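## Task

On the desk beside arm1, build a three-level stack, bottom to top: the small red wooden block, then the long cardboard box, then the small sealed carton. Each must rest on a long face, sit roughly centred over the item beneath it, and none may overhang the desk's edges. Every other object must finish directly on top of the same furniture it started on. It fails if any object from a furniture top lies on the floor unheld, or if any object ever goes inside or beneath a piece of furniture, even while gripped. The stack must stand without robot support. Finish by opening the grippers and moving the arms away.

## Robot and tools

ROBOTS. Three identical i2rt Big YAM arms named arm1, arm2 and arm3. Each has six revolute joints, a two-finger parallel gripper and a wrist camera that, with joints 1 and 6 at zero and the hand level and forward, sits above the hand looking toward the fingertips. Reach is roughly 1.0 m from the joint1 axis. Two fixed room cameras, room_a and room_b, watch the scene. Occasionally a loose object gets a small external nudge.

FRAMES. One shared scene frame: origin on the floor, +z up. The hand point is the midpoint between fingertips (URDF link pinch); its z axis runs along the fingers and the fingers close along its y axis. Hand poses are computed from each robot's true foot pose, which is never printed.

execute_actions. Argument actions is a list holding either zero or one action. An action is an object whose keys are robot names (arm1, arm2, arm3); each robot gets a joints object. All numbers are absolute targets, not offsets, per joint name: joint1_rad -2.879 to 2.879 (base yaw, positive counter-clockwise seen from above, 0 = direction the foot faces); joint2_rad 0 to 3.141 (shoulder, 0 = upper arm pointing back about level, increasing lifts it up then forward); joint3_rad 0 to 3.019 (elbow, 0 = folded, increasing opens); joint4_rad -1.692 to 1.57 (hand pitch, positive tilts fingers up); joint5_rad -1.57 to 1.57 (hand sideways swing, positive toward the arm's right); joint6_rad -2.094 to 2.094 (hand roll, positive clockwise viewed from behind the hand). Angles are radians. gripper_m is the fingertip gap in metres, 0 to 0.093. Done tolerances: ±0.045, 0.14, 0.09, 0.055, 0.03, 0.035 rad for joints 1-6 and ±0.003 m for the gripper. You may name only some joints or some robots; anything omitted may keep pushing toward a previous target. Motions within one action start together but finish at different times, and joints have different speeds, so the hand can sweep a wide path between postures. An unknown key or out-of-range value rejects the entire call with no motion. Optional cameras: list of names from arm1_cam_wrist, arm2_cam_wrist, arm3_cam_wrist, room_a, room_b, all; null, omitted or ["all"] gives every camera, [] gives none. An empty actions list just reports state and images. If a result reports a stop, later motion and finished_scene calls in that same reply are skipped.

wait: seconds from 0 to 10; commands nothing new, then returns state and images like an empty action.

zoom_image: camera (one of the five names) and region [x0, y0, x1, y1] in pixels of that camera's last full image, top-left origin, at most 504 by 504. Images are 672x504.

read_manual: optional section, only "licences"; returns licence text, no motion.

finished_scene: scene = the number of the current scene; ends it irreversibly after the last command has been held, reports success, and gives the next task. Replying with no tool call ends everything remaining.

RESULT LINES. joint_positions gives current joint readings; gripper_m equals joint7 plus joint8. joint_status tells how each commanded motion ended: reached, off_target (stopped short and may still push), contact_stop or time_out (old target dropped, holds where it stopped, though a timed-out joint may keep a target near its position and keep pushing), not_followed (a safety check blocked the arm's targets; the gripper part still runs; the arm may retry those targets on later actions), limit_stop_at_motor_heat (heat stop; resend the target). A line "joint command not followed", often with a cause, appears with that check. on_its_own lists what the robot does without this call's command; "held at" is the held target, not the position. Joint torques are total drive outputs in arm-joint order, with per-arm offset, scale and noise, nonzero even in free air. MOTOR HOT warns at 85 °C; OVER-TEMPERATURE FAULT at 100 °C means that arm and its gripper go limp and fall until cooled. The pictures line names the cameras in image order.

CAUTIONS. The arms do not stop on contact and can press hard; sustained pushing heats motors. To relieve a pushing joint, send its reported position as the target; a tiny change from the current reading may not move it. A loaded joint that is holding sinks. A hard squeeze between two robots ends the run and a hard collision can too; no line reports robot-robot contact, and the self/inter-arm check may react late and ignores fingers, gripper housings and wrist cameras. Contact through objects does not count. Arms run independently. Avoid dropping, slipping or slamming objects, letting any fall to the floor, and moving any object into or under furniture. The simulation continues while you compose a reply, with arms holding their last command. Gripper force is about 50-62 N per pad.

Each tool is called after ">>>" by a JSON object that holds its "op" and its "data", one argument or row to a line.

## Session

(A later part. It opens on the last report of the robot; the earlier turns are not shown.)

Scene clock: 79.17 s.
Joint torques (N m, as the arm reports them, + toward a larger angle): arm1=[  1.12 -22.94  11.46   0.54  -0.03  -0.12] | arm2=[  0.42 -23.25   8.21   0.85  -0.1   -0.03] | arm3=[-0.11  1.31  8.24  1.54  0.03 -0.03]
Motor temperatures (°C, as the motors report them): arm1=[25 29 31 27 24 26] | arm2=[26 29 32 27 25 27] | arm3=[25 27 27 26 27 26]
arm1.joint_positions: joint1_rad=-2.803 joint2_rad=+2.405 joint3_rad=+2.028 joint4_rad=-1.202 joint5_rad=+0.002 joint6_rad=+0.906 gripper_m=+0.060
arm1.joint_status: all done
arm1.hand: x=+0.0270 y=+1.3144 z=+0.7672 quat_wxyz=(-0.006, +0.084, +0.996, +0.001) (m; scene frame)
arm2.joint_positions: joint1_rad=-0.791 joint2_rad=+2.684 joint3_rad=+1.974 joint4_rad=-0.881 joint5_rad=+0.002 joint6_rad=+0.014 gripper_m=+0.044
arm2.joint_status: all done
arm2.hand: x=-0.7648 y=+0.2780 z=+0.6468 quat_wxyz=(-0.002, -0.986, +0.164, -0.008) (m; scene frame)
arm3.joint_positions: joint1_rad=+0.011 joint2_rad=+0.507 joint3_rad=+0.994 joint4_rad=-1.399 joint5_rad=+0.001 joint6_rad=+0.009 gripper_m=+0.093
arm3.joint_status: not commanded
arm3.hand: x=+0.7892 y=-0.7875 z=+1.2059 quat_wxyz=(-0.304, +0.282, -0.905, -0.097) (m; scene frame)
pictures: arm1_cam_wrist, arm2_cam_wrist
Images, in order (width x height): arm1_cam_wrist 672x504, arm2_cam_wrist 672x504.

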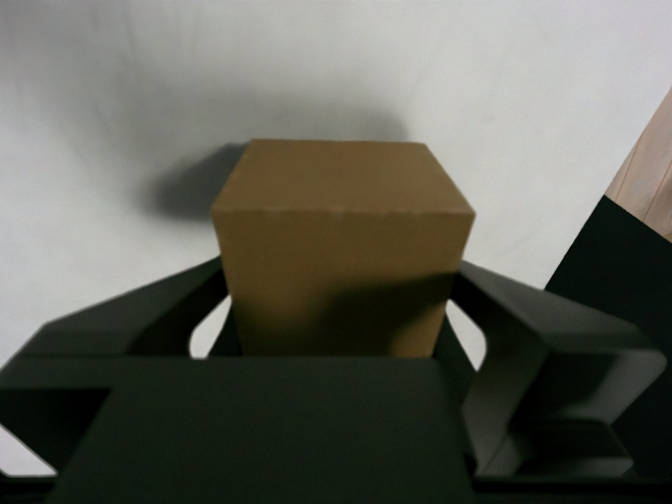

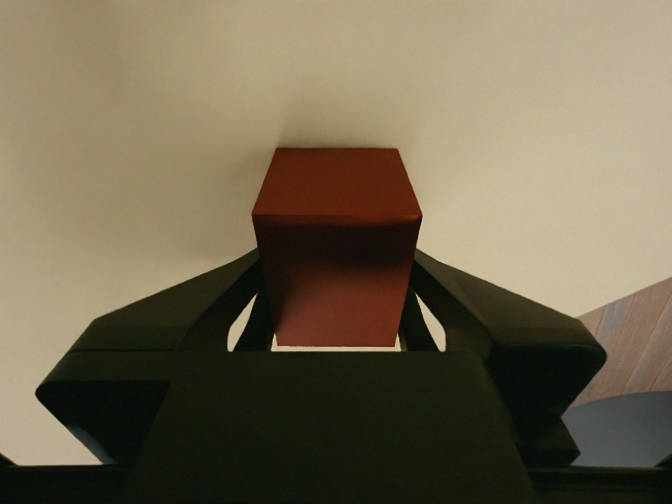

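>>> {"op": "execute_actions", "data": {
  "actions": [
    {"arm2":{"joints":{"gripper_m":0.093}},"arm1":{"joints":{"joint2_rad":2.44}}}
  ],
  "cameras": []
}}

>>> {"op": "execute_actions", "data": {
  "actions": [
    {"arm1":{"joints":{"gripper_m":0.093}},"arm2":{"joints":{"joint2_rad":2.15,"joint4_rad":-1.35}}}
  ],
  "cameras": ["arm1_cam_wrist"]
}}

>>> {"op": "execute_actions", "data": {
  "actions": [
    {"arm1":{"joints":{"joint2_rad":2.1,"joint4_rad":-1.5}},"arm2":{"joints":{"joint1_rad":1.895,"joint6_rad":1.63}}}
  ],
  "cameras": ["arm2_cam_wrist"]
}}

>>> {"op": "execute_actions", "data": {
  "actions": [
    {"arm1":{"joints":{"joint1_rad":0.735,"joint6_rad":1.46}},"arm2":{"joints":{"joint2_rad":2.21,"joint3_rad":1.74,"joint4_rad":-1.075}}}
  ],
  "cameras": ["arm2_cam_wrist"]
}}

>>> {"op": "execute_actions", "data": {
  "actions": [
    {"arm1":{"joints":{"joint2_rad":2.3,"joint3_rad":1.66,"joint4_rad":-0.92}}}
  ],
  "cameras": ["arm1_cam_wrist"]
}}

Scene clock: 86.20 s.
Joint torques (N m, as the arm reports them, + toward a larger angle): arm1=[  1.16 -20.9   11.28   0.46  -0.07  -0.12] | arm2=[  0.76 -22.86   8.21   0.82  -0.08  -0.02] | arm3=[-0.36  1.34  8.24  1.51  0.03  0.  ]
Motor temperatures (°C, as the motors report them): arm1=[25 29 32 27 24 26] | arm2=[26 29 32 27 25 27] | arm3=[25 27 27 26 27 26]
arm1.joint_positions: joint1_rad=-2.803 joint2_rad=+2.420 joint3_rad=+2.029 joint4_rad=-1.201 joint5_rad=+0.003 joint6_rad=+0.906 gripper_m=+0.060
arm1.joint_status: all done
arm1.hand: x=+0.0252 y=+1.3135 z=+0.7573 quat_wxyz=(-0.010, +0.084, +0.996, -0.004) (m; scene frame)
arm2.joint_positions: joint1_rad=-0.791 joint2_rad=+2.684 joint3_rad=+1.974 joint4_rad=-0.881 joint5_rad=+0.002 joint6_rad=+0.014 gripper_m=+0.093
arm2.joint_status: all done
arm2.hand: x=-0.7648 y=+0.2780 z=+0.6468 quat_wxyz=(-0.002, -0.986, +0.164, -0.008) (m; scene frame)
arm3.joint_positions: joint1_rad=+0.011 joint2_rad=+0.507 joint3_rad=+0.994 joint4_rad=-1.399 joint5_rad=+0.001 joint6_rad=+0.009 gripper_m=+0.093
arm3.joint_status: not commanded
arm3.hand: x=+0.7892 y=-0.7875 z=+1.2059 quat_wxyz=(-0.304, +0.282, -0.905, -0.097) (m; scene frame)
pictures: none
No camera images: the call's "cameras" was empty. Leave "cameras" out to get every camera's image.

Scene clock: 87.90 s.
Joint torques (N m, as the arm reports them, + toward a larger angle): arm1=[  1.08 -21.06  11.29   0.46  -0.06  -0.12] | arm2=[  0.43 -22.53   9.47  -0.05  -0.09  -0.04] | arm3=[-0.55  1.38  8.27  1.46  0.02 -0.02]
Motor temperatures (°C, as the motors report them): arm1=[25 29 32 27 24 26] | arm2=[26 29 32 27 25 27] | arm3=[25 27 27 26 27 26]
arm1.joint_positions: joint1_rad=-2.803 joint2_rad=+2.420 joint3_rad=+2.029 joint4_rad=-1.201 joint5_rad=+0.003 joint6_rad=+0.906 gripper_m=+0.093
arm1.joint_status: all done
arm1.hand: x=+0.0252 y=+1.3135 z=+0.7573 quat_wxyz=(-0.010, +0.084, +0.996, -0.004) (m; scene frame)
arm2.joint_positions: joint1_rad=-0.791 joint2_rad=+2.158 joint3_rad=+1.986 joint4_rad=-1.337 joint5_rad=+0.002 joint6_rad=+0.014 gripper_m=+0.093
arm2.joint_status: all done
arm2.hand: x=-0.7664 y=+0.2798 z=+1.0025 quat_wxyz=(+0.004, -0.986, +0.164, +0.033) (m; scene frame)
arm3.joint_positions: joint1_rad=+0.011 joint2_rad=+0.507 joint3_rad=+0.994 joint4_rad=-1.399 joint5_rad=+0.001 joint6_rad=+0.009 gripper_m=+0.093
arm3.joint_status: not commanded
arm3.hand: x=+0.7892 y=-0.7875 z=+1.2059 quat_wxyz=(-0.304, +0.282, -0.905, -0.097) (m; scene frame)
pictures: arm1_cam_wrist
Images, in order (width x height): arm1_cam_wrist 672x504.

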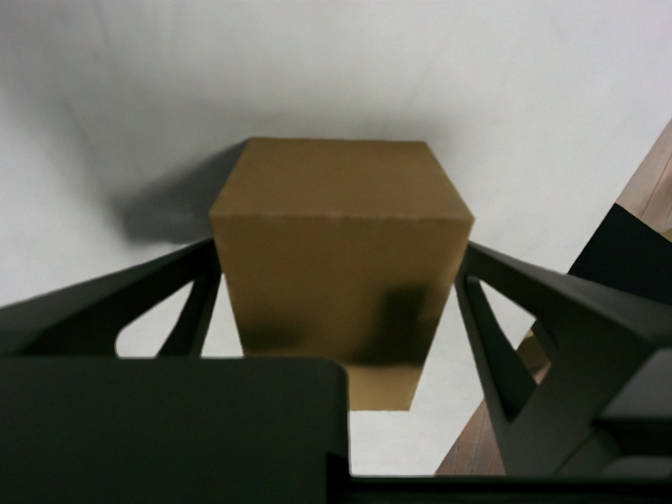

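Scene clock: 90.57 s.
Joint torques (N m, as the arm reports them, + toward a larger angle): arm1=[  1.08 -20.75   9.32  -0.45  -0.03  -0.12] | arm2=[  0.35 -22.16   9.44  -0.17   0.15   0.23] | arm3=[-0.94  1.26  8.21  1.5   0.02  0.  ]
Motor temperatures (°C, as the motors report them): arm1=[25 29 32 27 24 26] | arm2=[26 29 32 27 25 27] | arm3=[25 27 27 26 27 26]
arm1.joint_positions: joint1_rad=-2.803 joint2_rad=+2.107 joint3_rad=+2.066 joint4_rad=-1.489 joint5_rad=+0.002 joint6_rad=+0.906 gripper_m=+0.093
arm1.joint_status: all done
arm1.hand: x=+0.0017 y=+1.2887 z=+0.9790 quat_wxyz=(+0.011, +0.084, +0.996, +0.019) (m; scene frame)
arm2.joint_positions: joint1_rad=+1.892 joint2_rad=+2.158 joint3_rad=+1.986 joint4_rad=-1.337 joint5_rad=-0.001 joint6_rad=+1.615 gripper_m=+0.093
arm2.joint_status: all done
arm2.hand: x=+0.3652 y=-0.4073 z=+0.9983 quat_wxyz=(-0.028, -0.930, -0.367, -0.010) (m; scene frame)
arm3.joint_positions: joint1_rad=+0.011 joint2_rad=+0.507 joint3_rad=+0.994 joint4_rad=-1.399 joint5_rad=+0.001 joint6_rad=+0.009 gripper_m=+0.093
arm3.joint_status: not commanded
arm3.hand: x=+0.7892 y=-0.7875 z=+1.2059 quat_wxyz=(-0.304, +0.282, -0.905, -0.097) (m; scene frame)
pictures: arm2_cam_wrist
Images, in order (width x height): arm2_cam_wrist 672x504.

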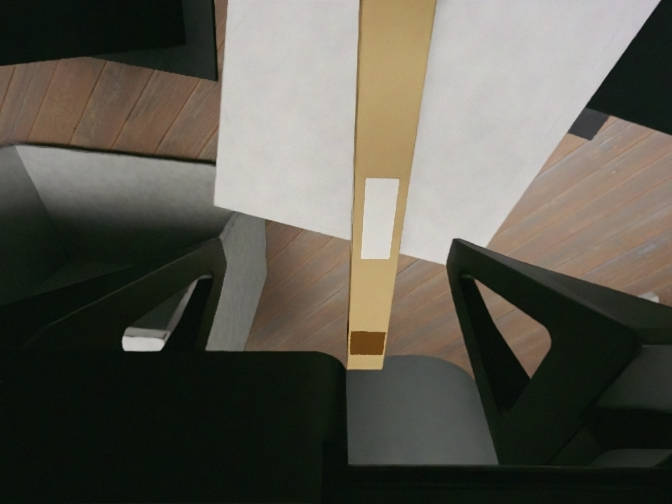

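Scene clock: 93.67 s.
Joint torques (N m, as the arm reports them, + toward a larger angle): arm1=[  0.47 -20.91   9.28  -0.51   0.12   0.04] | arm2=[  0.73 -21.63   7.95   0.85   0.12   0.2 ] | arm3=[-0.49  1.12  8.21  1.53  0.04 -0.01]
Motor temperatures (°C, as the motors report them): arm1=[25 29 32 27 24 26] | arm2=[26 29 32 27 25 27] | arm3=[25 27 27 26 27 26]
arm1.joint_positions: joint1_rad=+0.734 joint2_rad=+2.107 joint3_rad=+2.066 joint4_rad=-1.489 joint5_rad=-0.001 joint6_rad=+1.452 gripper_m=+0.093
arm1.joint_status: all done
arm1.hand: x=-0.7729 y=+0.2387 z=+0.9739 quat_wxyz=(-0.016, -0.987, +0.158, +0.009) (m; scene frame)
arm2.joint_positions: joint1_rad=+1.892 joint2_rad=+2.219 joint3_rad=+1.739 joint4_rad=-1.089 joint5_rad=-0.001 joint6_rad=+1.616 gripper_m=+0.093
arm2.joint_status: all done
arm2.hand: x=+0.3388 y=-0.3824 z=+0.8698 quat_wxyz=(-0.001, -0.930, -0.367, +0.002) (m; scene frame)
arm3.joint_positions: joint1_rad=+0.011 joint2_rad=+0.507 joint3_rad=+0.994 joint4_rad=-1.399 joint5_rad=+0.001 joint6_rad=+0.009 gripper_m=+0.093
arm3.joint_status: not commanded
arm3.hand: x=+0.7892 y=-0.7875 z=+1.2059 quat_wxyz=(-0.304, +0.282, -0.905, -0.097) (m; scene frame)
pictures: arm2_cam_wrist
Images, in order (width x height): arm2_cam_wrist 672x504.

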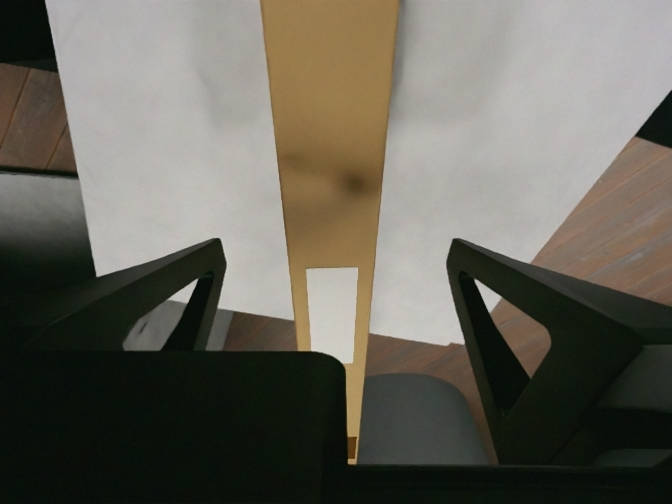

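Scene clock: 95.10 s.
Joint torques (N m, as the arm reports them, + toward a larger angle): arm1=[  0.73 -19.06   5.76   0.55   0.16   0.01] | arm2=[  0.82 -21.86   8.03   0.82   0.12   0.21] | arm3=[-0.52  1.18  8.26  1.6   0.03 -0.01]
Motor temperatures (°C, as the motors report them): arm1=[25 29 32 27 24 26] | arm2=[26 29 32 27 25 27] | arm3=[25 27 27 26 27 26]
arm1.joint_positions: joint1_rad=+0.733 joint2_rad=+2.284 joint3_rad=+1.671 joint4_rad=-0.931 joint5_rad=-0.002 joint6_rad=+1.455 gripper_m=+0.093
arm1.joint_status: all done
arm1.hand: x=-0.7645 y=+0.2647 z=+0.7210 quat_wxyz=(-0.009, -0.987, +0.161, +0.007) (m; scene frame)
arm2.joint_positions: joint1_rad=+1.892 joint2_rad=+2.219 joint3_rad=+1.739 joint4_rad=-1.089 joint5_rad=-0.001 joint6_rad=+1.616 gripper_m=+0.093
arm2.joint_status: not commanded
arm2.hand: x=+0.3388 y=-0.3824 z=+0.8698 quat_wxyz=(-0.001, -0.930, -0.367, +0.002) (m; scene frame)
arm3.joint_positions: joint1_rad=+0.011 joint2_rad=+0.507 joint3_rad=+0.994 joint4_rad=-1.399 joint5_rad=+0.001 joint6_rad=+0.009 gripper_m=+0.093
arm3.joint_status: not commanded
arm3.hand: x=+0.7892 y=-0.7875 z=+1.2059 quat_wxyz=(-0.304, +0.282, -0.905, -0.097) (m; scene frame)
pictures: arm1_cam_wrist
Images, in order (width x height): arm1_cam_wrist 672x504.

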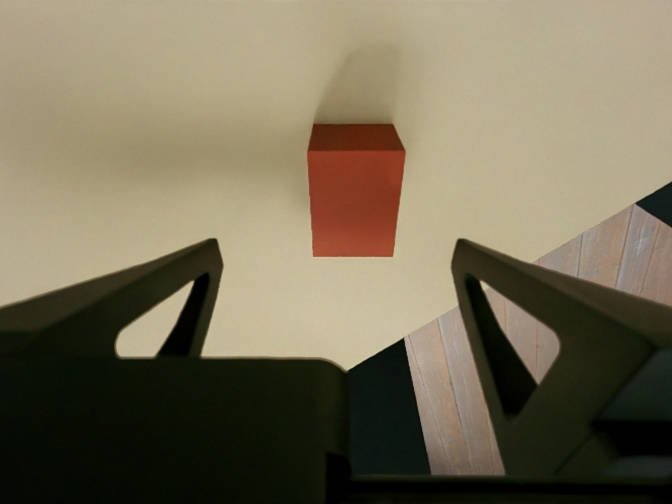

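>>> {"op": "execute_actions", "data": {
  "actions": [
    {"arm1":{"joints":{"joint1_rad":0.76,"joint2_rad":2.405,"joint4_rad":-0.83}},"arm2":{"joints":{"joint2_rad":2.33,"joint4_rad":-0.97}}}
  ],
  "cameras": ["arm2_cam_wrist","arm1_cam_wrist"]
}}

>>> {"op": "execute_actions", "data": {
  "actions": [
    {"arm1":{"joints":{"gripper_m":0.02}},"arm2":{"joints":{"gripper_m":0.02}}}
  ],
  "cameras": []
}}

>>> {"op": "execute_actions", "data": {
  "actions": [
    {"arm2":{"joints":{"joint2_rad":2.05,"joint4_rad":-1.27}},"arm1":{"joints":{"joint2_rad":1.9,"joint4_rad":-1.34}}}
  ]
}}

Scene clock: 98.60 s.
Joint torques (N m, as the arm reports them, + toward a larger angle): arm1=[  0.6  -20.99   5.73   0.41   0.15   0.01] | arm2=[  0.63 -22.42   7.38   0.85   0.15   0.22] | arm3=[-0.41  1.28  8.25  1.51  0.04 -0.02]
Motor temperatures (°C, as the motors report them): arm1=[25 29 31 27 24 26] | arm2=[26 29 32 27 25 27] | arm3=[25 27 27 26 27 26]
arm1.joint_positions: joint1_rad=+0.760 joint2_rad=+2.411 joint3_rad=+1.662 joint4_rad=-0.840 joint5_rad=-0.002 joint6_rad=+1.455 gripper_m=+0.093
arm1.joint_status: all done
arm1.hand: x=-0.7431 y=+0.2727 z=+0.6408 quat_wxyz=(+0.013, -0.989, +0.148, +0.001) (m; scene frame)
arm2.joint_positions: joint1_rad=+1.892 joint2_rad=+2.339 joint3_rad=+1.739 joint4_rad=-0.984 joint5_rad=-0.001 joint6_rad=+1.616 gripper_m=+0.093
arm2.joint_status: all done
arm2.hand: x=+0.3401 y=-0.3841 z=+0.7951 quat_wxyz=(+0.006, -0.930, -0.367, +0.005) (m; scene frame)
arm3.joint_positions: joint1_rad=+0.011 joint2_rad=+0.507 joint3_rad=+0.994 joint4_rad=-1.399 joint5_rad=+0.001 joint6_rad=+0.009 gripper_m=+0.093
arm3.joint_status: not commanded
arm3.hand: x=+0.7892 y=-0.7875 z=+1.2059 quat_wxyz=(-0.304, +0.282, -0.905, -0.097) (m; scene frame)
pictures: arm1_cam_wrist, arm2_cam_wrist
Images, in order (width x height): arm1_cam_wrist 672x504, arm2_cam_wrist 672x504.

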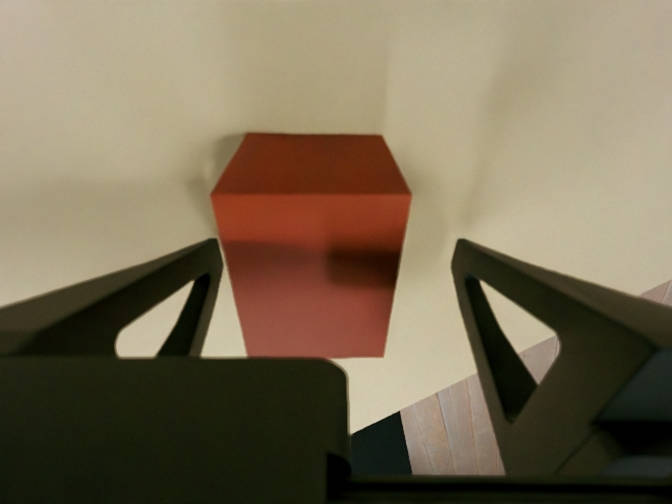

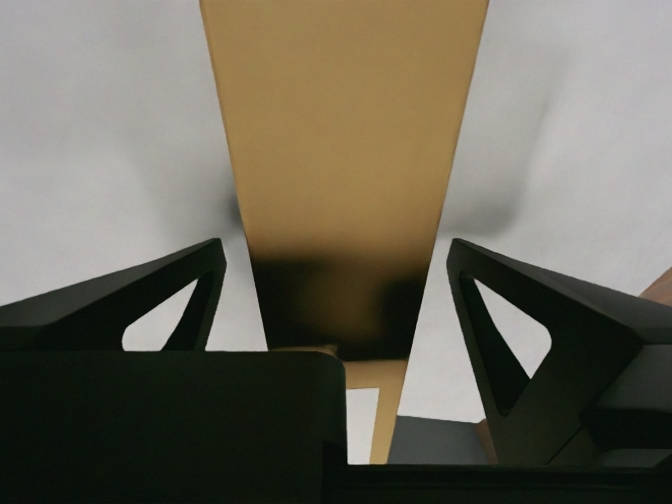

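Scene clock: 99.27 s.
Joint torques (N m, as the arm reports them, + toward a larger angle): arm1=[  0.47 -20.78   5.7    0.37   0.12   0.01] | arm2=[  0.38 -22.59   7.44   0.93   0.13   0.21] | arm3=[-0.29  0.93  8.23  1.52  0.03 -0.01]
Motor temperatures (°C, as the motors report them): arm1=[25 29 31 27 24 26] | arm2=[26 29 32 27 25 27] | arm3=[25 27 27 26 27 26]
arm1.joint_positions: joint1_rad=+0.760 joint2_rad=+2.411 joint3_rad=+1.662 joint4_rad=-0.839 joint5_rad=-0.001 joint6_rad=+1.456 gripper_m=+0.046
arm1.joint_status: gripper_m off_target (ended at +0.046, target +0.020)
arm1.hand: x=-0.7433 y=+0.2725 z=+0.6408 quat_wxyz=(+0.013, -0.989, +0.148, +0.001) (m; scene frame)
arm2.joint_positions: joint1_rad=+1.892 joint2_rad=+2.338 joint3_rad=+1.739 joint4_rad=-0.983 joint5_rad=-0.001 joint6_rad=+1.617 gripper_m=+0.049
arm2.joint_status: gripper_m off_target (ended at +0.049, target +0.020)
arm2.hand: x=+0.3402 y=-0.3843 z=+0.7954 quat_wxyz=(+0.005, -0.930, -0.366, +0.005) (m; scene frame)
arm3.joint_positions: joint1_rad=+0.011 joint2_rad=+0.507 joint3_rad=+0.994 joint4_rad=-1.399 joint5_rad=+0.001 joint6_rad=+0.009 gripper_m=+0.093
arm3.joint_status: not commanded
arm3.hand: x=+0.7892 y=-0.7875 z=+1.2059 quat_wxyz=(-0.304, +0.282, -0.905, -0.097) (m; scene frame)
pictures: none
No camera images: the call's "cameras" was empty. Leave "cameras" out to get every camera's image.

Scene clock: 100.90 s.
Joint torques (N m, as the arm reports them, + toward a larger angle): arm1=[  0.48 -18.22   8.33  -0.62   0.12   0.  ] | arm2=[  0.18 -20.07   8.92  -0.42   0.11   0.23] | arm3=[-0.31  1.15  8.21  1.55  0.02 -0.01]
Motor temperatures (°C, as the motors report them): arm1=[25 29 31 27 24 26] | arm2=[26 29 32 27 25 27] | arm3=[25 27 27 26 27 26]
arm1.joint_positions: joint1_rad=+0.760 joint2_rad=+1.913 joint3_rad=+1.653 joint4_rad=-1.329 joint5_rad=-0.001 joint6_rad=+1.456 gripper_m=+0.046
arm1.joint_status: all done
arm1.hand: x=-0.7225 y=+0.3126 z=+0.9349 quat_wxyz=(+0.013, -0.989, +0.148, +0.001) (m; scene frame)
arm2.joint_positions: joint1_rad=+1.892 joint2_rad=+2.051 joint3_rad=+1.735 joint4_rad=-1.256 joint5_rad=-0.001 joint6_rad=+1.617 gripper_m=+0.049
arm2.joint_status: all done
arm2.hand: x=+0.3222 y=-0.3655 z=+0.9716 quat_wxyz=(+0.001, -0.930, -0.366, +0.002) (m; scene frame)
arm3.joint_positions: joint1_rad=+0.011 joint2_rad=+0.507 joint3_rad=+0.994 joint4_rad=-1.399 joint5_rad=+0.001 joint6_rad=+0.009 gripper_m=+0.093
arm3.joint_status: not commanded
arm3.hand: x=+0.7892 y=-0.7875 z=+1.2059 quat_wxyz=(-0.304, +0.282, -0.905, -0.097) (m; scene frame)
pictures: arm1_cam_wrist, arm2_cam_wrist, arm3_cam_wrist, room_a, room_b
Images, in order (width x height): arm1_cam_wrist 672x504, arm2_cam_wrist 672x504, arm3_cam_wrist 672x504, room_a 672x504, room_b 672x504.

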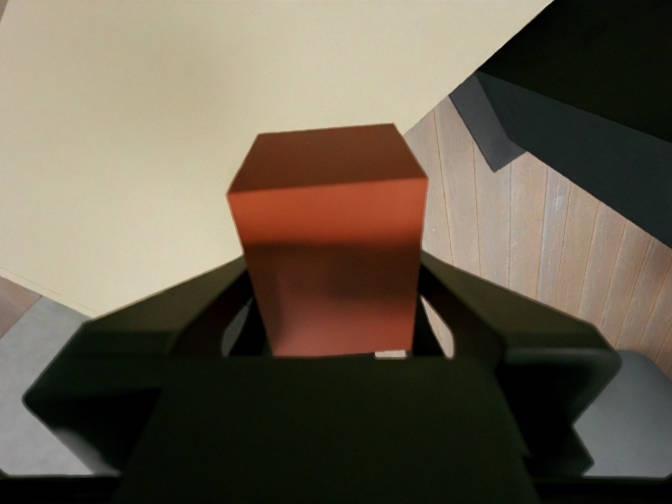

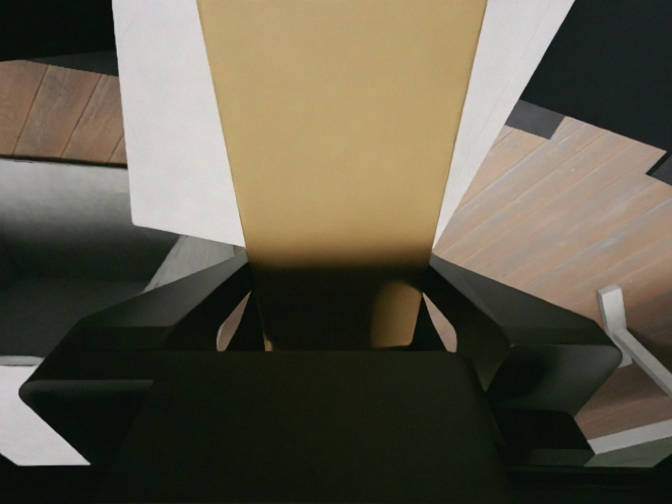

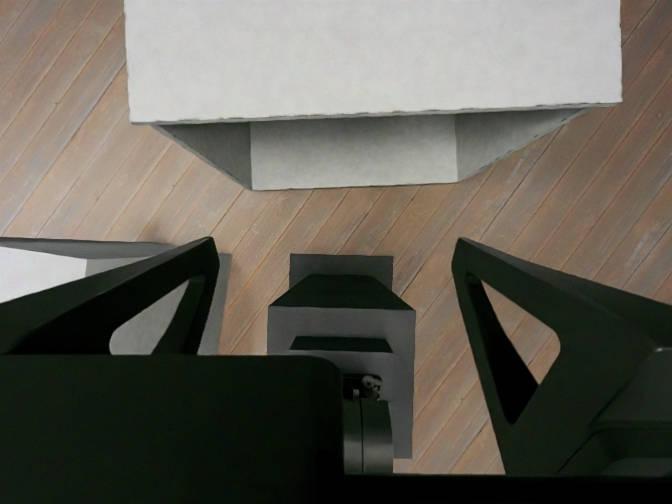

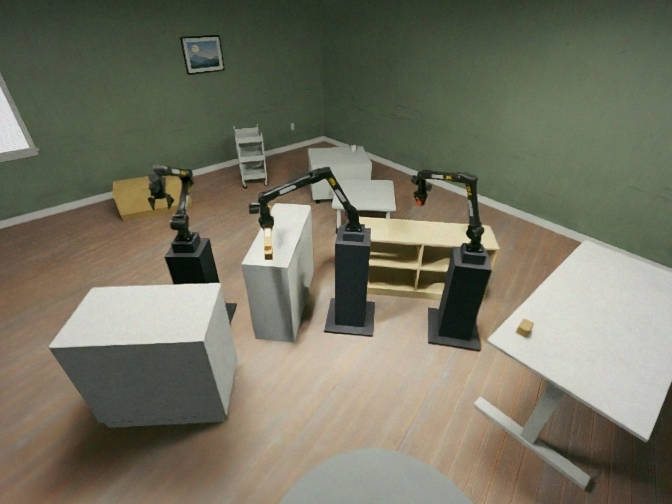

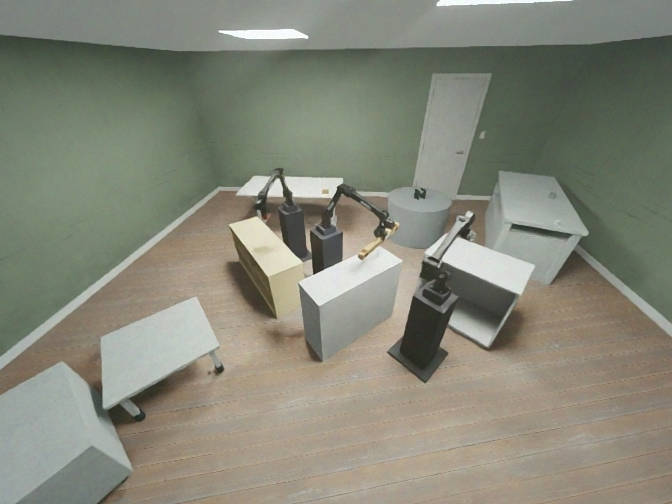

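>>> {"op": "execute_actions", "data": {
  "actions": [
    {"arm2":{"joints":{"joint1_rad":-0.79,"joint6_rad":0.41}},"arm1":{"joints":{"joint1_rad":-2.0,"joint6_rad":1.75}}}
  ],
  "cameras": []
}}

>>> {"op": "execute_actions", "data": {
  "actions": [
    {"arm2":{"joints":{"joint2_rad":2.65,"joint3_rad":2.0,"joint4_rad":-0.85}},"arm1":{"joints":{"joint2_rad":2.195,"joint4_rad":-1.0}}}
  ]
}}

Scene clock: 106.83 s.
Joint torques (N m, as the arm reports them, + toward a larger angle): arm1=[  0.88 -18.01   8.35  -0.61   0.01   0.04] | arm2=[  0.51 -19.72   9.03  -0.36  -0.08  -0.01] | arm3=[-0.3   1.17  8.2   1.57  0.04 -0.03]
Motor temperatures (°C, as the motors report them): arm1=[25 29 31 27 24 26] | arm2=[26 29 32 27 25 27] | arm3=[25 26 27 26 27 26]
arm1.joint_positions: joint1_rad=-2.005 joint2_rad=+1.913 joint3_rad=+1.653 joint4_rad=-1.329 joint5_rad=+0.002 joint6_rad=+1.742 gripper_m=+0.046
arm1.joint_status: all done
arm1.hand: x=-0.4706 y=+1.4190 z=+0.9441 quat_wxyz=(-0.002, +0.103, +0.995, -0.004) (m; scene frame)
arm2.joint_positions: joint1_rad=-0.792 joint2_rad=+2.051 joint3_rad=+1.735 joint4_rad=-1.256 joint5_rad=+0.003 joint6_rad=+0.425 gripper_m=+0.049
arm2.joint_status: all done
arm2.hand: x=-0.7093 y=+0.2621 z=+0.9754 quat_wxyz=(+0.000, -0.932, +0.362, +0.002) (m; scene frame)
arm3.joint_positions: joint1_rad=+0.011 joint2_rad=+0.507 joint3_rad=+0.994 joint4_rad=-1.399 joint5_rad=+0.001 joint6_rad=+0.009 gripper_m=+0.093
arm3.joint_status: not commanded
arm3.hand: x=+0.7892 y=-0.7875 z=+1.2059 quat_wxyz=(-0.304, +0.282, -0.905, -0.097) (m; scene frame)
pictures: none
No camera images: the call's "cameras" was empty. Leave "cameras" out to get every camera's image.

Scene clock: 108.40 s.
Joint torques (N m, as the arm reports them, + toward a larger angle): arm1=[  1.16 -20.13   7.45   0.52   0.07   0.04] | arm2=[  0.72 -24.19   8.76   1.21   0.04  -0.03] | arm3=[-0.23  0.88  8.3   1.45  0.03  0.01]
Motor temperatures (°C, as the motors report them): arm1=[25 29 31 27 24 26] | arm2=[26 29 32 27 25 27] | arm3=[25 26 27 26 27 26]
arm1.joint_positions: joint1_rad=-2.004 joint2_rad=+2.202 joint3_rad=+1.652 joint4_rad=-1.011 joint5_rad=+0.000 joint6_rad=+1.743 gripper_m=+0.045
arm1.joint_status: all done
arm1.hand: x=-0.4708 y=+1.4713 z=+0.7748 quat_wxyz=(-0.004, +0.102, +0.995, +0.009) (m; scene frame)
arm2.joint_positions: joint1_rad=-0.792 joint2_rad=+2.657 joint3_rad=+1.980 joint4_rad=-0.863 joint5_rad=+0.000 joint6_rad=+0.423 gripper_m=+0.049
arm2.joint_status: all done
arm2.hand: x=-0.7813 y=+0.2839 z=+0.6665 quat_wxyz=(-0.002, -0.932, +0.361, +0.017) (m; scene frame)
arm3.joint_positions: joint1_rad=+0.011 joint2_rad=+0.507 joint3_rad=+0.994 joint4_rad=-1.399 joint5_rad=+0.001 joint6_rad=+0.009 gripper_m=+0.093
arm3.joint_status: not commanded
arm3.hand: x=+0.7892 y=-0.7875 z=+1.2059 quat_wxyz=(-0.304, +0.282, -0.905, -0.097) (m; scene frame)
pictures: arm1_cam_wrist, arm2_cam_wrist, arm3_cam_wrist, room_a, room_b
Images, in order (width x height): arm1_cam_wrist 672x504, arm2_cam_wrist 672x504, arm3_cam_wrist 672x504, room_a 672x504, room_b 672x504.

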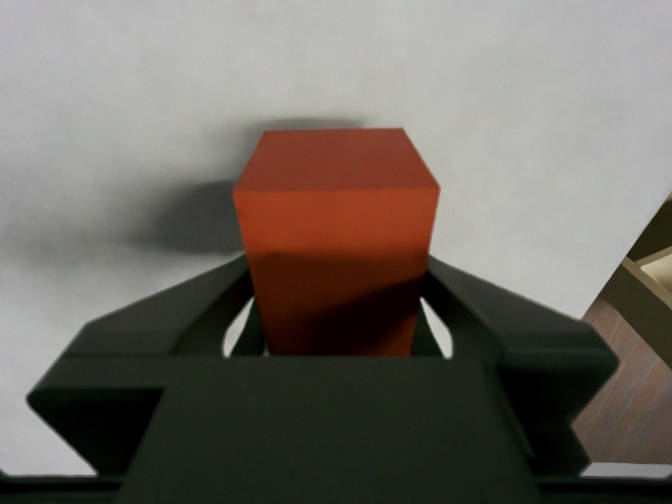

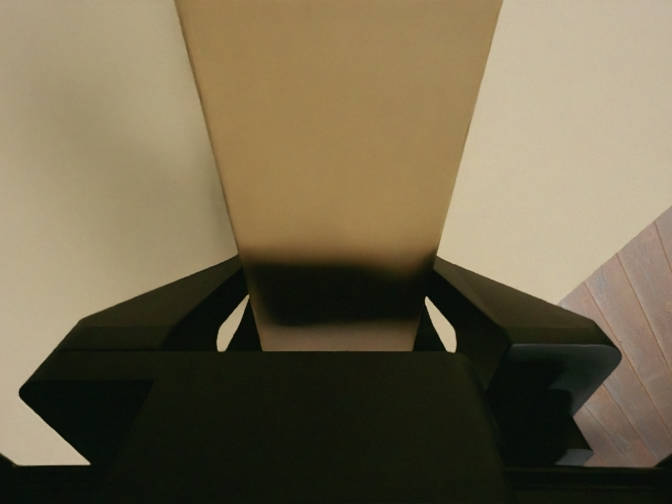

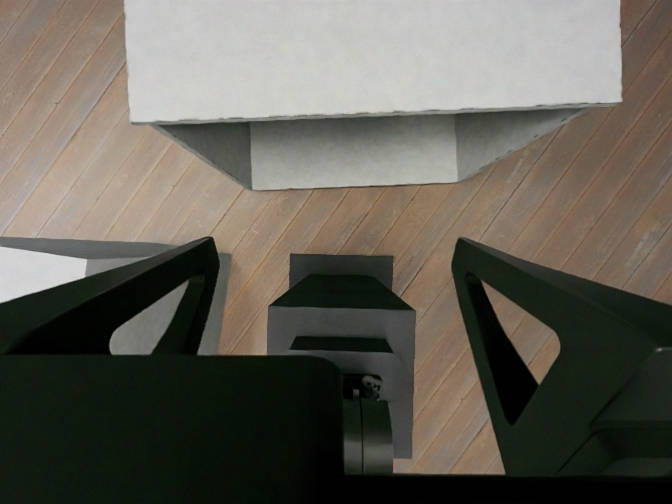

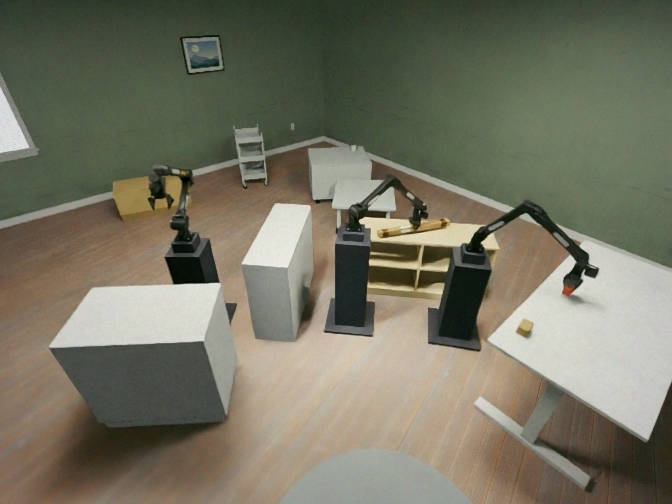

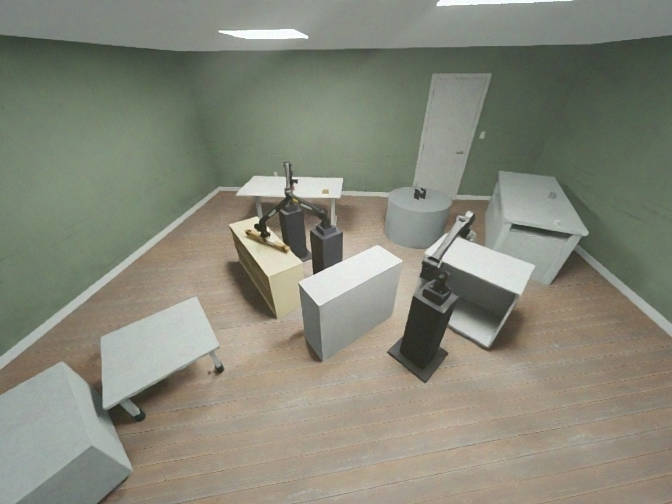

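>>> {"op": "execute_actions", "data": {
  "actions": [
    {"arm2":{"joints":{"joint2_rad":2.705}},"arm1":{"joints":{"joint2_rad":2.245}}}
  ],
  "cameras": []
}}

>>> {"op": "execute_actions", "data": {
  "actions": [
    {"arm1":{"joints":{"gripper_m":0.093}},"arm2":{"joints":{"gripper_m":0.093}}}
  ],
  "cameras": ["arm2_cam_wrist","arm1_cam_wrist"]
}}

>>> {"op": "execute_actions", "data": {
  "actions": [
    {"arm2":{"joints":{"joint2_rad":2.1,"joint4_rad":-1.4}},"arm1":{"joints":{"joint2_rad":1.95,"joint4_rad":-1.28}}}
  ],
  "cameras": []
}}

>>> {"op": "execute_actions", "data": {
  "actions": [
    {"arm2":{"joints":{"joint1_rad":1.5,"joint2_rad":0.6,"joint3_rad":1.0}},"arm1":{"joints":{"joint2_rad":1.62,"joint3_rad":1.36,"joint4_rad":-0.61,"joint6_rad":0}}}
  ],
  "cameras": ["arm1_cam_wrist"]
}}

>>> {"op": "execute_actions", "data": {
  "actions": [
    {"arm1":{"joints":{"joint1_rad":0.74}}}
  ],
  "cameras": ["arm1_cam_wrist"]
}}

Scene clock: 112.87 s.
Joint torques (N m, as the arm reports them, + toward a larger angle): arm1=[  1.07 -19.63   7.23   0.43   0.07   0.04] | arm2=[  0.54 -22.76   8.39   0.95   0.01   0.03] | arm3=[-0.95  0.98  8.24  1.57  0.01 -0.01]
Motor temperatures (°C, as the motors report them): arm1=[25 29 30 27 24 26] | arm2=[26 29 32 27 25 27] | arm3=[25 26 27 26 27 26]
arm1.joint_positions: joint1_rad=-2.004 joint2_rad=+2.243 joint3_rad=+1.652 joint4_rad=-1.011 joint5_rad=+0.000 joint6_rad=+1.743 gripper_m=+0.045
arm1.joint_status: all done
arm1.hand: x=-0.4713 y=+1.4638 z=+0.7499 quat_wxyz=(-0.003, +0.102, +0.995, -0.011) (m; scene frame)
arm2.joint_positions: joint1_rad=-0.792 joint2_rad=+2.696 joint3_rad=+1.980 joint4_rad=-0.863 joint5_rad=+0.000 joint6_rad=+0.423 gripper_m=+0.049
arm2.joint_status: all done
arm2.hand: x=-0.7675 y=+0.2793 z=+0.6409 quat_wxyz=(-0.001, -0.933, +0.361, -0.002) (m; scene frame)
arm3.joint_positions: joint1_rad=+0.011 joint2_rad=+0.507 joint3_rad=+0.994 joint4_rad=-1.399 joint5_rad=+0.001 joint6_rad=+0.009 gripper_m=+0.093
arm3.joint_status: not commanded
arm3.hand: x=+0.7892 y=-0.7875 z=+1.2059 quat_wxyz=(-0.304, +0.282, -0.905, -0.097) (m; scene frame)
pictures: none
No camera images: the call's "cameras" was empty. Leave "cameras" out to get every camera's image.

Scene clock: 113.53 s.
Joint torques (N m, as the arm reports them, + toward a larger angle): arm1=[  1.04 -19.71   7.22   0.4    0.07   0.04] | arm2=[  0.63 -23.21   8.57   0.92   0.02   0.  ] | arm3=[-0.26  1.41  8.24  1.54 -0.01 -0.02]
Motor temperatures (°C, as the motors report them): arm1=[25 29 30 27 24 26] | arm2=[26 29 32 27 25 27] | arm3=[25 26 27 26 27 26]
arm1.joint_positions: joint1_rad=-2.004 joint2_rad=+2.243 joint3_rad=+1.652 joint4_rad=-1.011 joint5_rad=+0.000 joint6_rad=+1.743 gripper_m=+0.093
arm1.joint_status: all done
arm1.hand: x=-0.4713 y=+1.4638 z=+0.7499 quat_wxyz=(-0.003, +0.103, +0.995, -0.011) (m; scene frame)
arm2.joint_positions: joint1_rad=-0.792 joint2_rad=+2.696 joint3_rad=+1.980 joint4_rad=-0.863 joint5_rad=+0.000 joint6_rad=+0.423 gripper_m=+0.093
arm2.joint_status: all done
arm2.hand: x=-0.7675 y=+0.2793 z=+0.6409 quat_wxyz=(-0.001, -0.933, +0.361, -0.002) (m; scene frame)
arm3.joint_positions: joint1_rad=+0.011 joint2_rad=+0.507 joint3_rad=+0.994 joint4_rad=-1.399 joint5_rad=+0.001 joint6_rad=+0.009 gripper_m=+0.093
arm3.joint_status: not commanded
arm3.hand: x=+0.7892 y=-0.7875 z=+1.2059 quat_wxyz=(-0.304, +0.282, -0.905, -0.097) (m; scene frame)
pictures: arm1_cam_wrist, arm2_cam_wrist
Images, in order (width x height): arm1_cam_wrist 672x504, arm2_cam_wrist 672x504.

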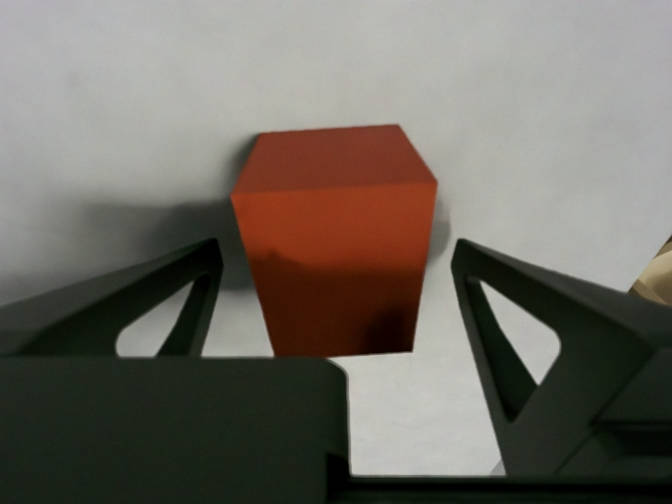

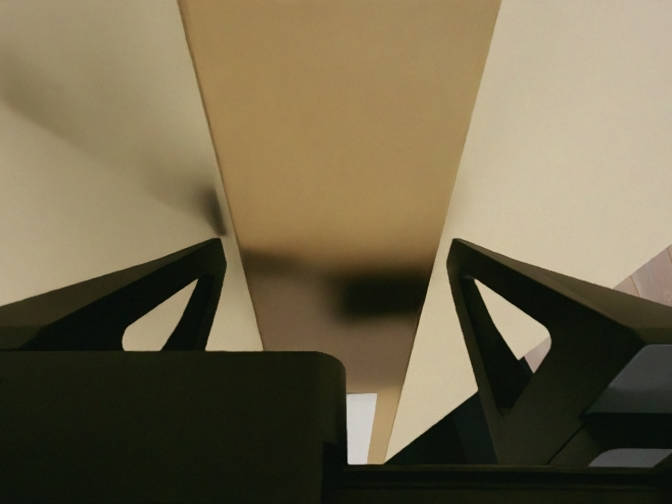

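Scene clock: 115.27 s.
Joint torques (N m, as the arm reports them, + toward a larger angle): arm1=[  1.04 -17.77   8.33  -0.58   0.07   0.03] | arm2=[  0.59 -21.56   9.52  -0.18   0.05   0.01] | arm3=[-0.59  1.18  8.23  1.57  0.03  0.  ]
Motor temperatures (°C, as the motors report them): arm1=[25 29 30 27 24 26] | arm2=[26 29 32 27 25 27] | arm3=[25 26 27 26 27 26]
arm1.joint_positions: joint1_rad=-2.004 joint2_rad=+1.952 joint3_rad=+1.652 joint4_rad=-1.269 joint5_rad=+0.000 joint6_rad=+1.743 gripper_m=+0.093
arm1.joint_status: all done
arm1.hand: x=-0.4711 y=+1.4329 z=+0.9218 quat_wxyz=(-0.004, +0.103, +0.995, +0.006) (m; scene frame)
arm2.joint_positions: joint1_rad=-0.792 joint2_rad=+2.109 joint3_rad=+1.997 joint4_rad=-1.387 joint5_rad=+0.000 joint6_rad=+0.423 gripper_m=+0.093
arm2.joint_status: all done
arm2.hand: x=-0.7583 y=+0.2777 z=+1.0380 quat_wxyz=(-0.003, -0.932, +0.361, +0.038) (m; scene frame)
arm3.joint_positions: joint1_rad=+0.011 joint2_rad=+0.507 joint3_rad=+0.994 joint4_rad=-1.399 joint5_rad=+0.001 joint6_rad=+0.009 gripper_m=+0.093
arm3.joint_status: not commanded
arm3.hand: x=+0.7892 y=-0.7875 z=+1.2059 quat_wxyz=(-0.304, +0.282, -0.905, -0.097) (m; scene frame)
pictures: none
No camera images: the call's "cameras" was empty. Leave "cameras" out to get every camera's image.

Scene clock: 117.50 s.
Joint torques (N m, as the arm reports them, + toward a larger angle): arm1=[  1.02 -13.04   8.02   2.33  -0.01  -0.13] | arm2=[0.55 1.26 8.45 0.98 0.09 0.  ] | arm3=[-0.53  1.07  8.2   1.56  0.01 -0.02]
Motor temperatures (°C, as the motors report them): arm1=[25 29 30 27 24 26] | arm2=[26 29 32 27 25 27] | arm3=[25 26 27 26 27 26]
arm1.joint_positions: joint1_rad=-2.004 joint2_rad=+1.608 joint3_rad=+1.373 joint4_rad=-0.629 joint5_rad=+0.000 joint6_rad=+0.008 gripper_m=+0.093
arm1.joint_status: all done
arm1.hand: x=-0.4687 y=+1.4754 z=+1.0544 quat_wxyz=(+0.249, -0.647, +0.677, +0.247) (m; scene frame)
arm2.joint_positions: joint1_rad=+1.495 joint2_rad=+0.594 joint3_rad=+1.012 joint4_rad=-1.388 joint5_rad=-0.001 joint6_rad=+0.421 gripper_m=+0.093
arm2.joint_status: all done
arm2.hand: x=-0.0284 y=-0.1472 z=+1.2530 quat_wxyz=(-0.274, -0.682, -0.669, +0.110) (m; scene frame)
arm3.joint_positions: joint1_rad=+0.011 joint2_rad=+0.507 joint3_rad=+0.994 joint4_rad=-1.399 joint5_rad=+0.001 joint6_rad=+0.009 gripper_m=+0.093
arm3.joint_status: not commanded
arm3.hand: x=+0.7892 y=-0.7875 z=+1.2059 quat_wxyz=(-0.304, +0.282, -0.905, -0.097) (m; scene frame)
pictures: arm1_cam_wrist
Images, in order (width x height): arm1_cam_wrist 672x504.

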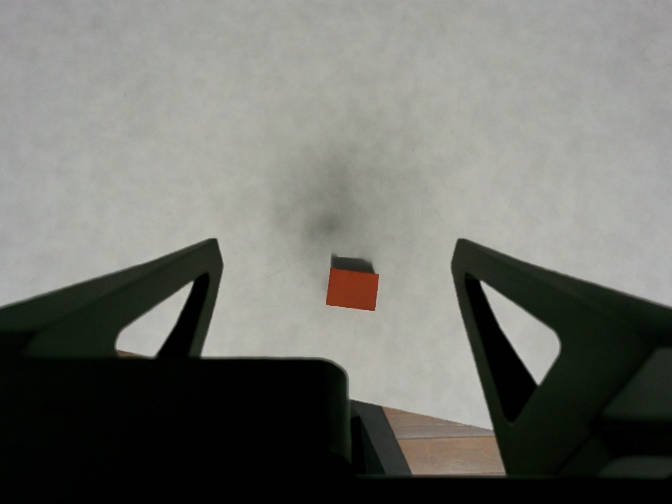

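Scene clock: 120.07 s.
Joint torques (N m, as the arm reports them, + toward a larger angle): arm1=[  0.18 -14.65   7.93   1.88   0.03  -0.11] | arm2=[ 0.63  1.13  8.34  1.01  0.11 -0.02] | arm3=[-0.62  1.15  8.19  1.58  0.04 -0.01]
Motor temperatures (°C, as the motors report them): arm1=[25 29 30 27 24 26] | arm2=[26 29 32 27 25 27] | arm3=[25 26 27 26 27 26]
arm1.joint_positions: joint1_rad=+0.746 joint2_rad=+1.625 joint3_rad=+1.373 joint4_rad=-0.620 joint5_rad=-0.001 joint6_rad=+0.006 gripper_m=+0.093
arm1.joint_status: all done
arm1.hand: x=-0.7539 y=+0.2595 z=+1.0355 quat_wxyz=(-0.181, -0.791, -0.509, +0.287) (m; scene frame)
arm2.joint_positions: joint1_rad=+1.495 joint2_rad=+0.594 joint3_rad=+1.012 joint4_rad=-1.388 joint5_rad=-0.001 joint6_rad=+0.421 gripper_m=+0.093
arm2.joint_status: not commanded
arm2.hand: x=-0.0284 y=-0.1472 z=+1.2530 quat_wxyz=(-0.274, -0.682, -0.669, +0.110) (m; scene frame)
arm3.joint_positions: joint1_rad=+0.011 joint2_rad=+0.507 joint3_rad=+0.994 joint4_rad=-1.399 joint5_rad=+0.001 joint6_rad=+0.009 gripper_m=+0.093
arm3.joint_status: not commanded
arm3.hand: x=+0.7892 y=-0.7875 z=+1.2059 quat_wxyz=(-0.304, +0.282, -0.905, -0.097) (m; scene frame)
pictures: arm1_cam_wrist
Images, in order (width x height): arm1_cam_wrist 672x504.

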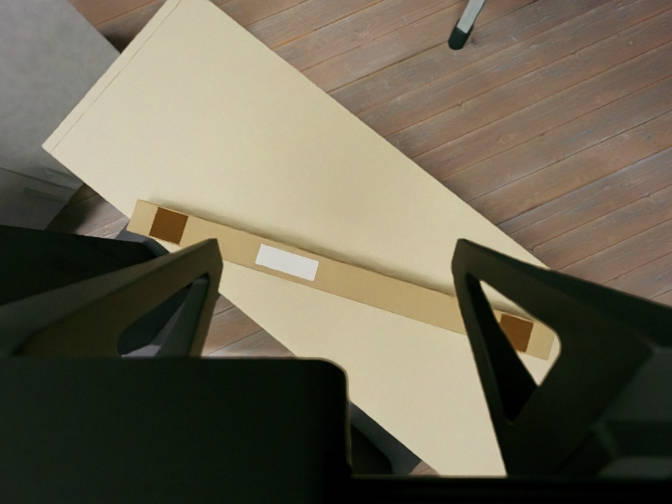

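>>> {"op": "execute_actions", "data": {
  "actions": [
    {"arm1":{"joints":{"joint1_rad":0.757,"joint2_rad":2.29,"joint3_rad":1.69,"joint4_rad":-0.95,"joint6_rad":1.87}}}
  ],
  "cameras": ["arm1_cam_wrist"]
}}

Scene clock: 124.53 s.
Joint torques (N m, as the arm reports them, + toward a larger angle): arm1=[  0.87 -19.77   8.9   -0.36   0.18   0.05] | arm2=[0.33 1.45 8.38 0.98 0.07 0.02] | arm3=[-0.45  1.13  8.16  1.54  0.02 -0.04]
Motor temperatures (°C, as the motors report them): arm1=[25 29 31 27 24 26] | arm2=[26 28 32 27 25 27] | arm3=[25 26 27 26 27 26]
arm1.joint_positions: joint1_rad=+0.750 joint2_rad=+2.286 joint3_rad=+1.657 joint4_rad=-0.945 joint5_rad=-0.003 joint6_rad=+1.862 gripper_m=+0.093
arm1.joint_status: all done
arm1.hand: x=-0.7498 y=+0.2694 z=+0.7151 quat_wxyz=(+0.005, -0.937, +0.348, +0.003) (m; scene frame)
arm2.joint_positions: joint1_rad=+1.495 joint2_rad=+0.594 joint3_rad=+1.012 joint4_rad=-1.388 joint5_rad=-0.001 joint6_rad=+0.421 gripper_m=+0.093
arm2.joint_status: not commanded
arm2.hand: x=-0.0284 y=-0.1472 z=+1.2530 quat_wxyz=(-0.274, -0.682, -0.669, +0.110) (m; scene frame)
arm3.joint_positions: joint1_rad=+0.011 joint2_rad=+0.507 joint3_rad=+0.994 joint4_rad=-1.399 joint5_rad=+0.001 joint6_rad=+0.009 gripper_m=+0.093
arm3.joint_status: not commanded
arm3.hand: x=+0.7892 y=-0.7875 z=+1.2059 quat_wxyz=(-0.304, +0.282, -0.905, -0.097) (m; scene frame)
pictures: arm1_cam_wrist
Images, in order (width x height): arm1_cam_wrist 672x504.

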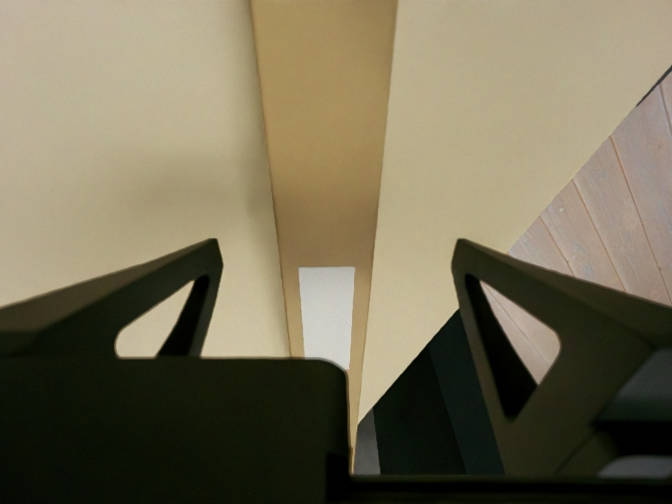

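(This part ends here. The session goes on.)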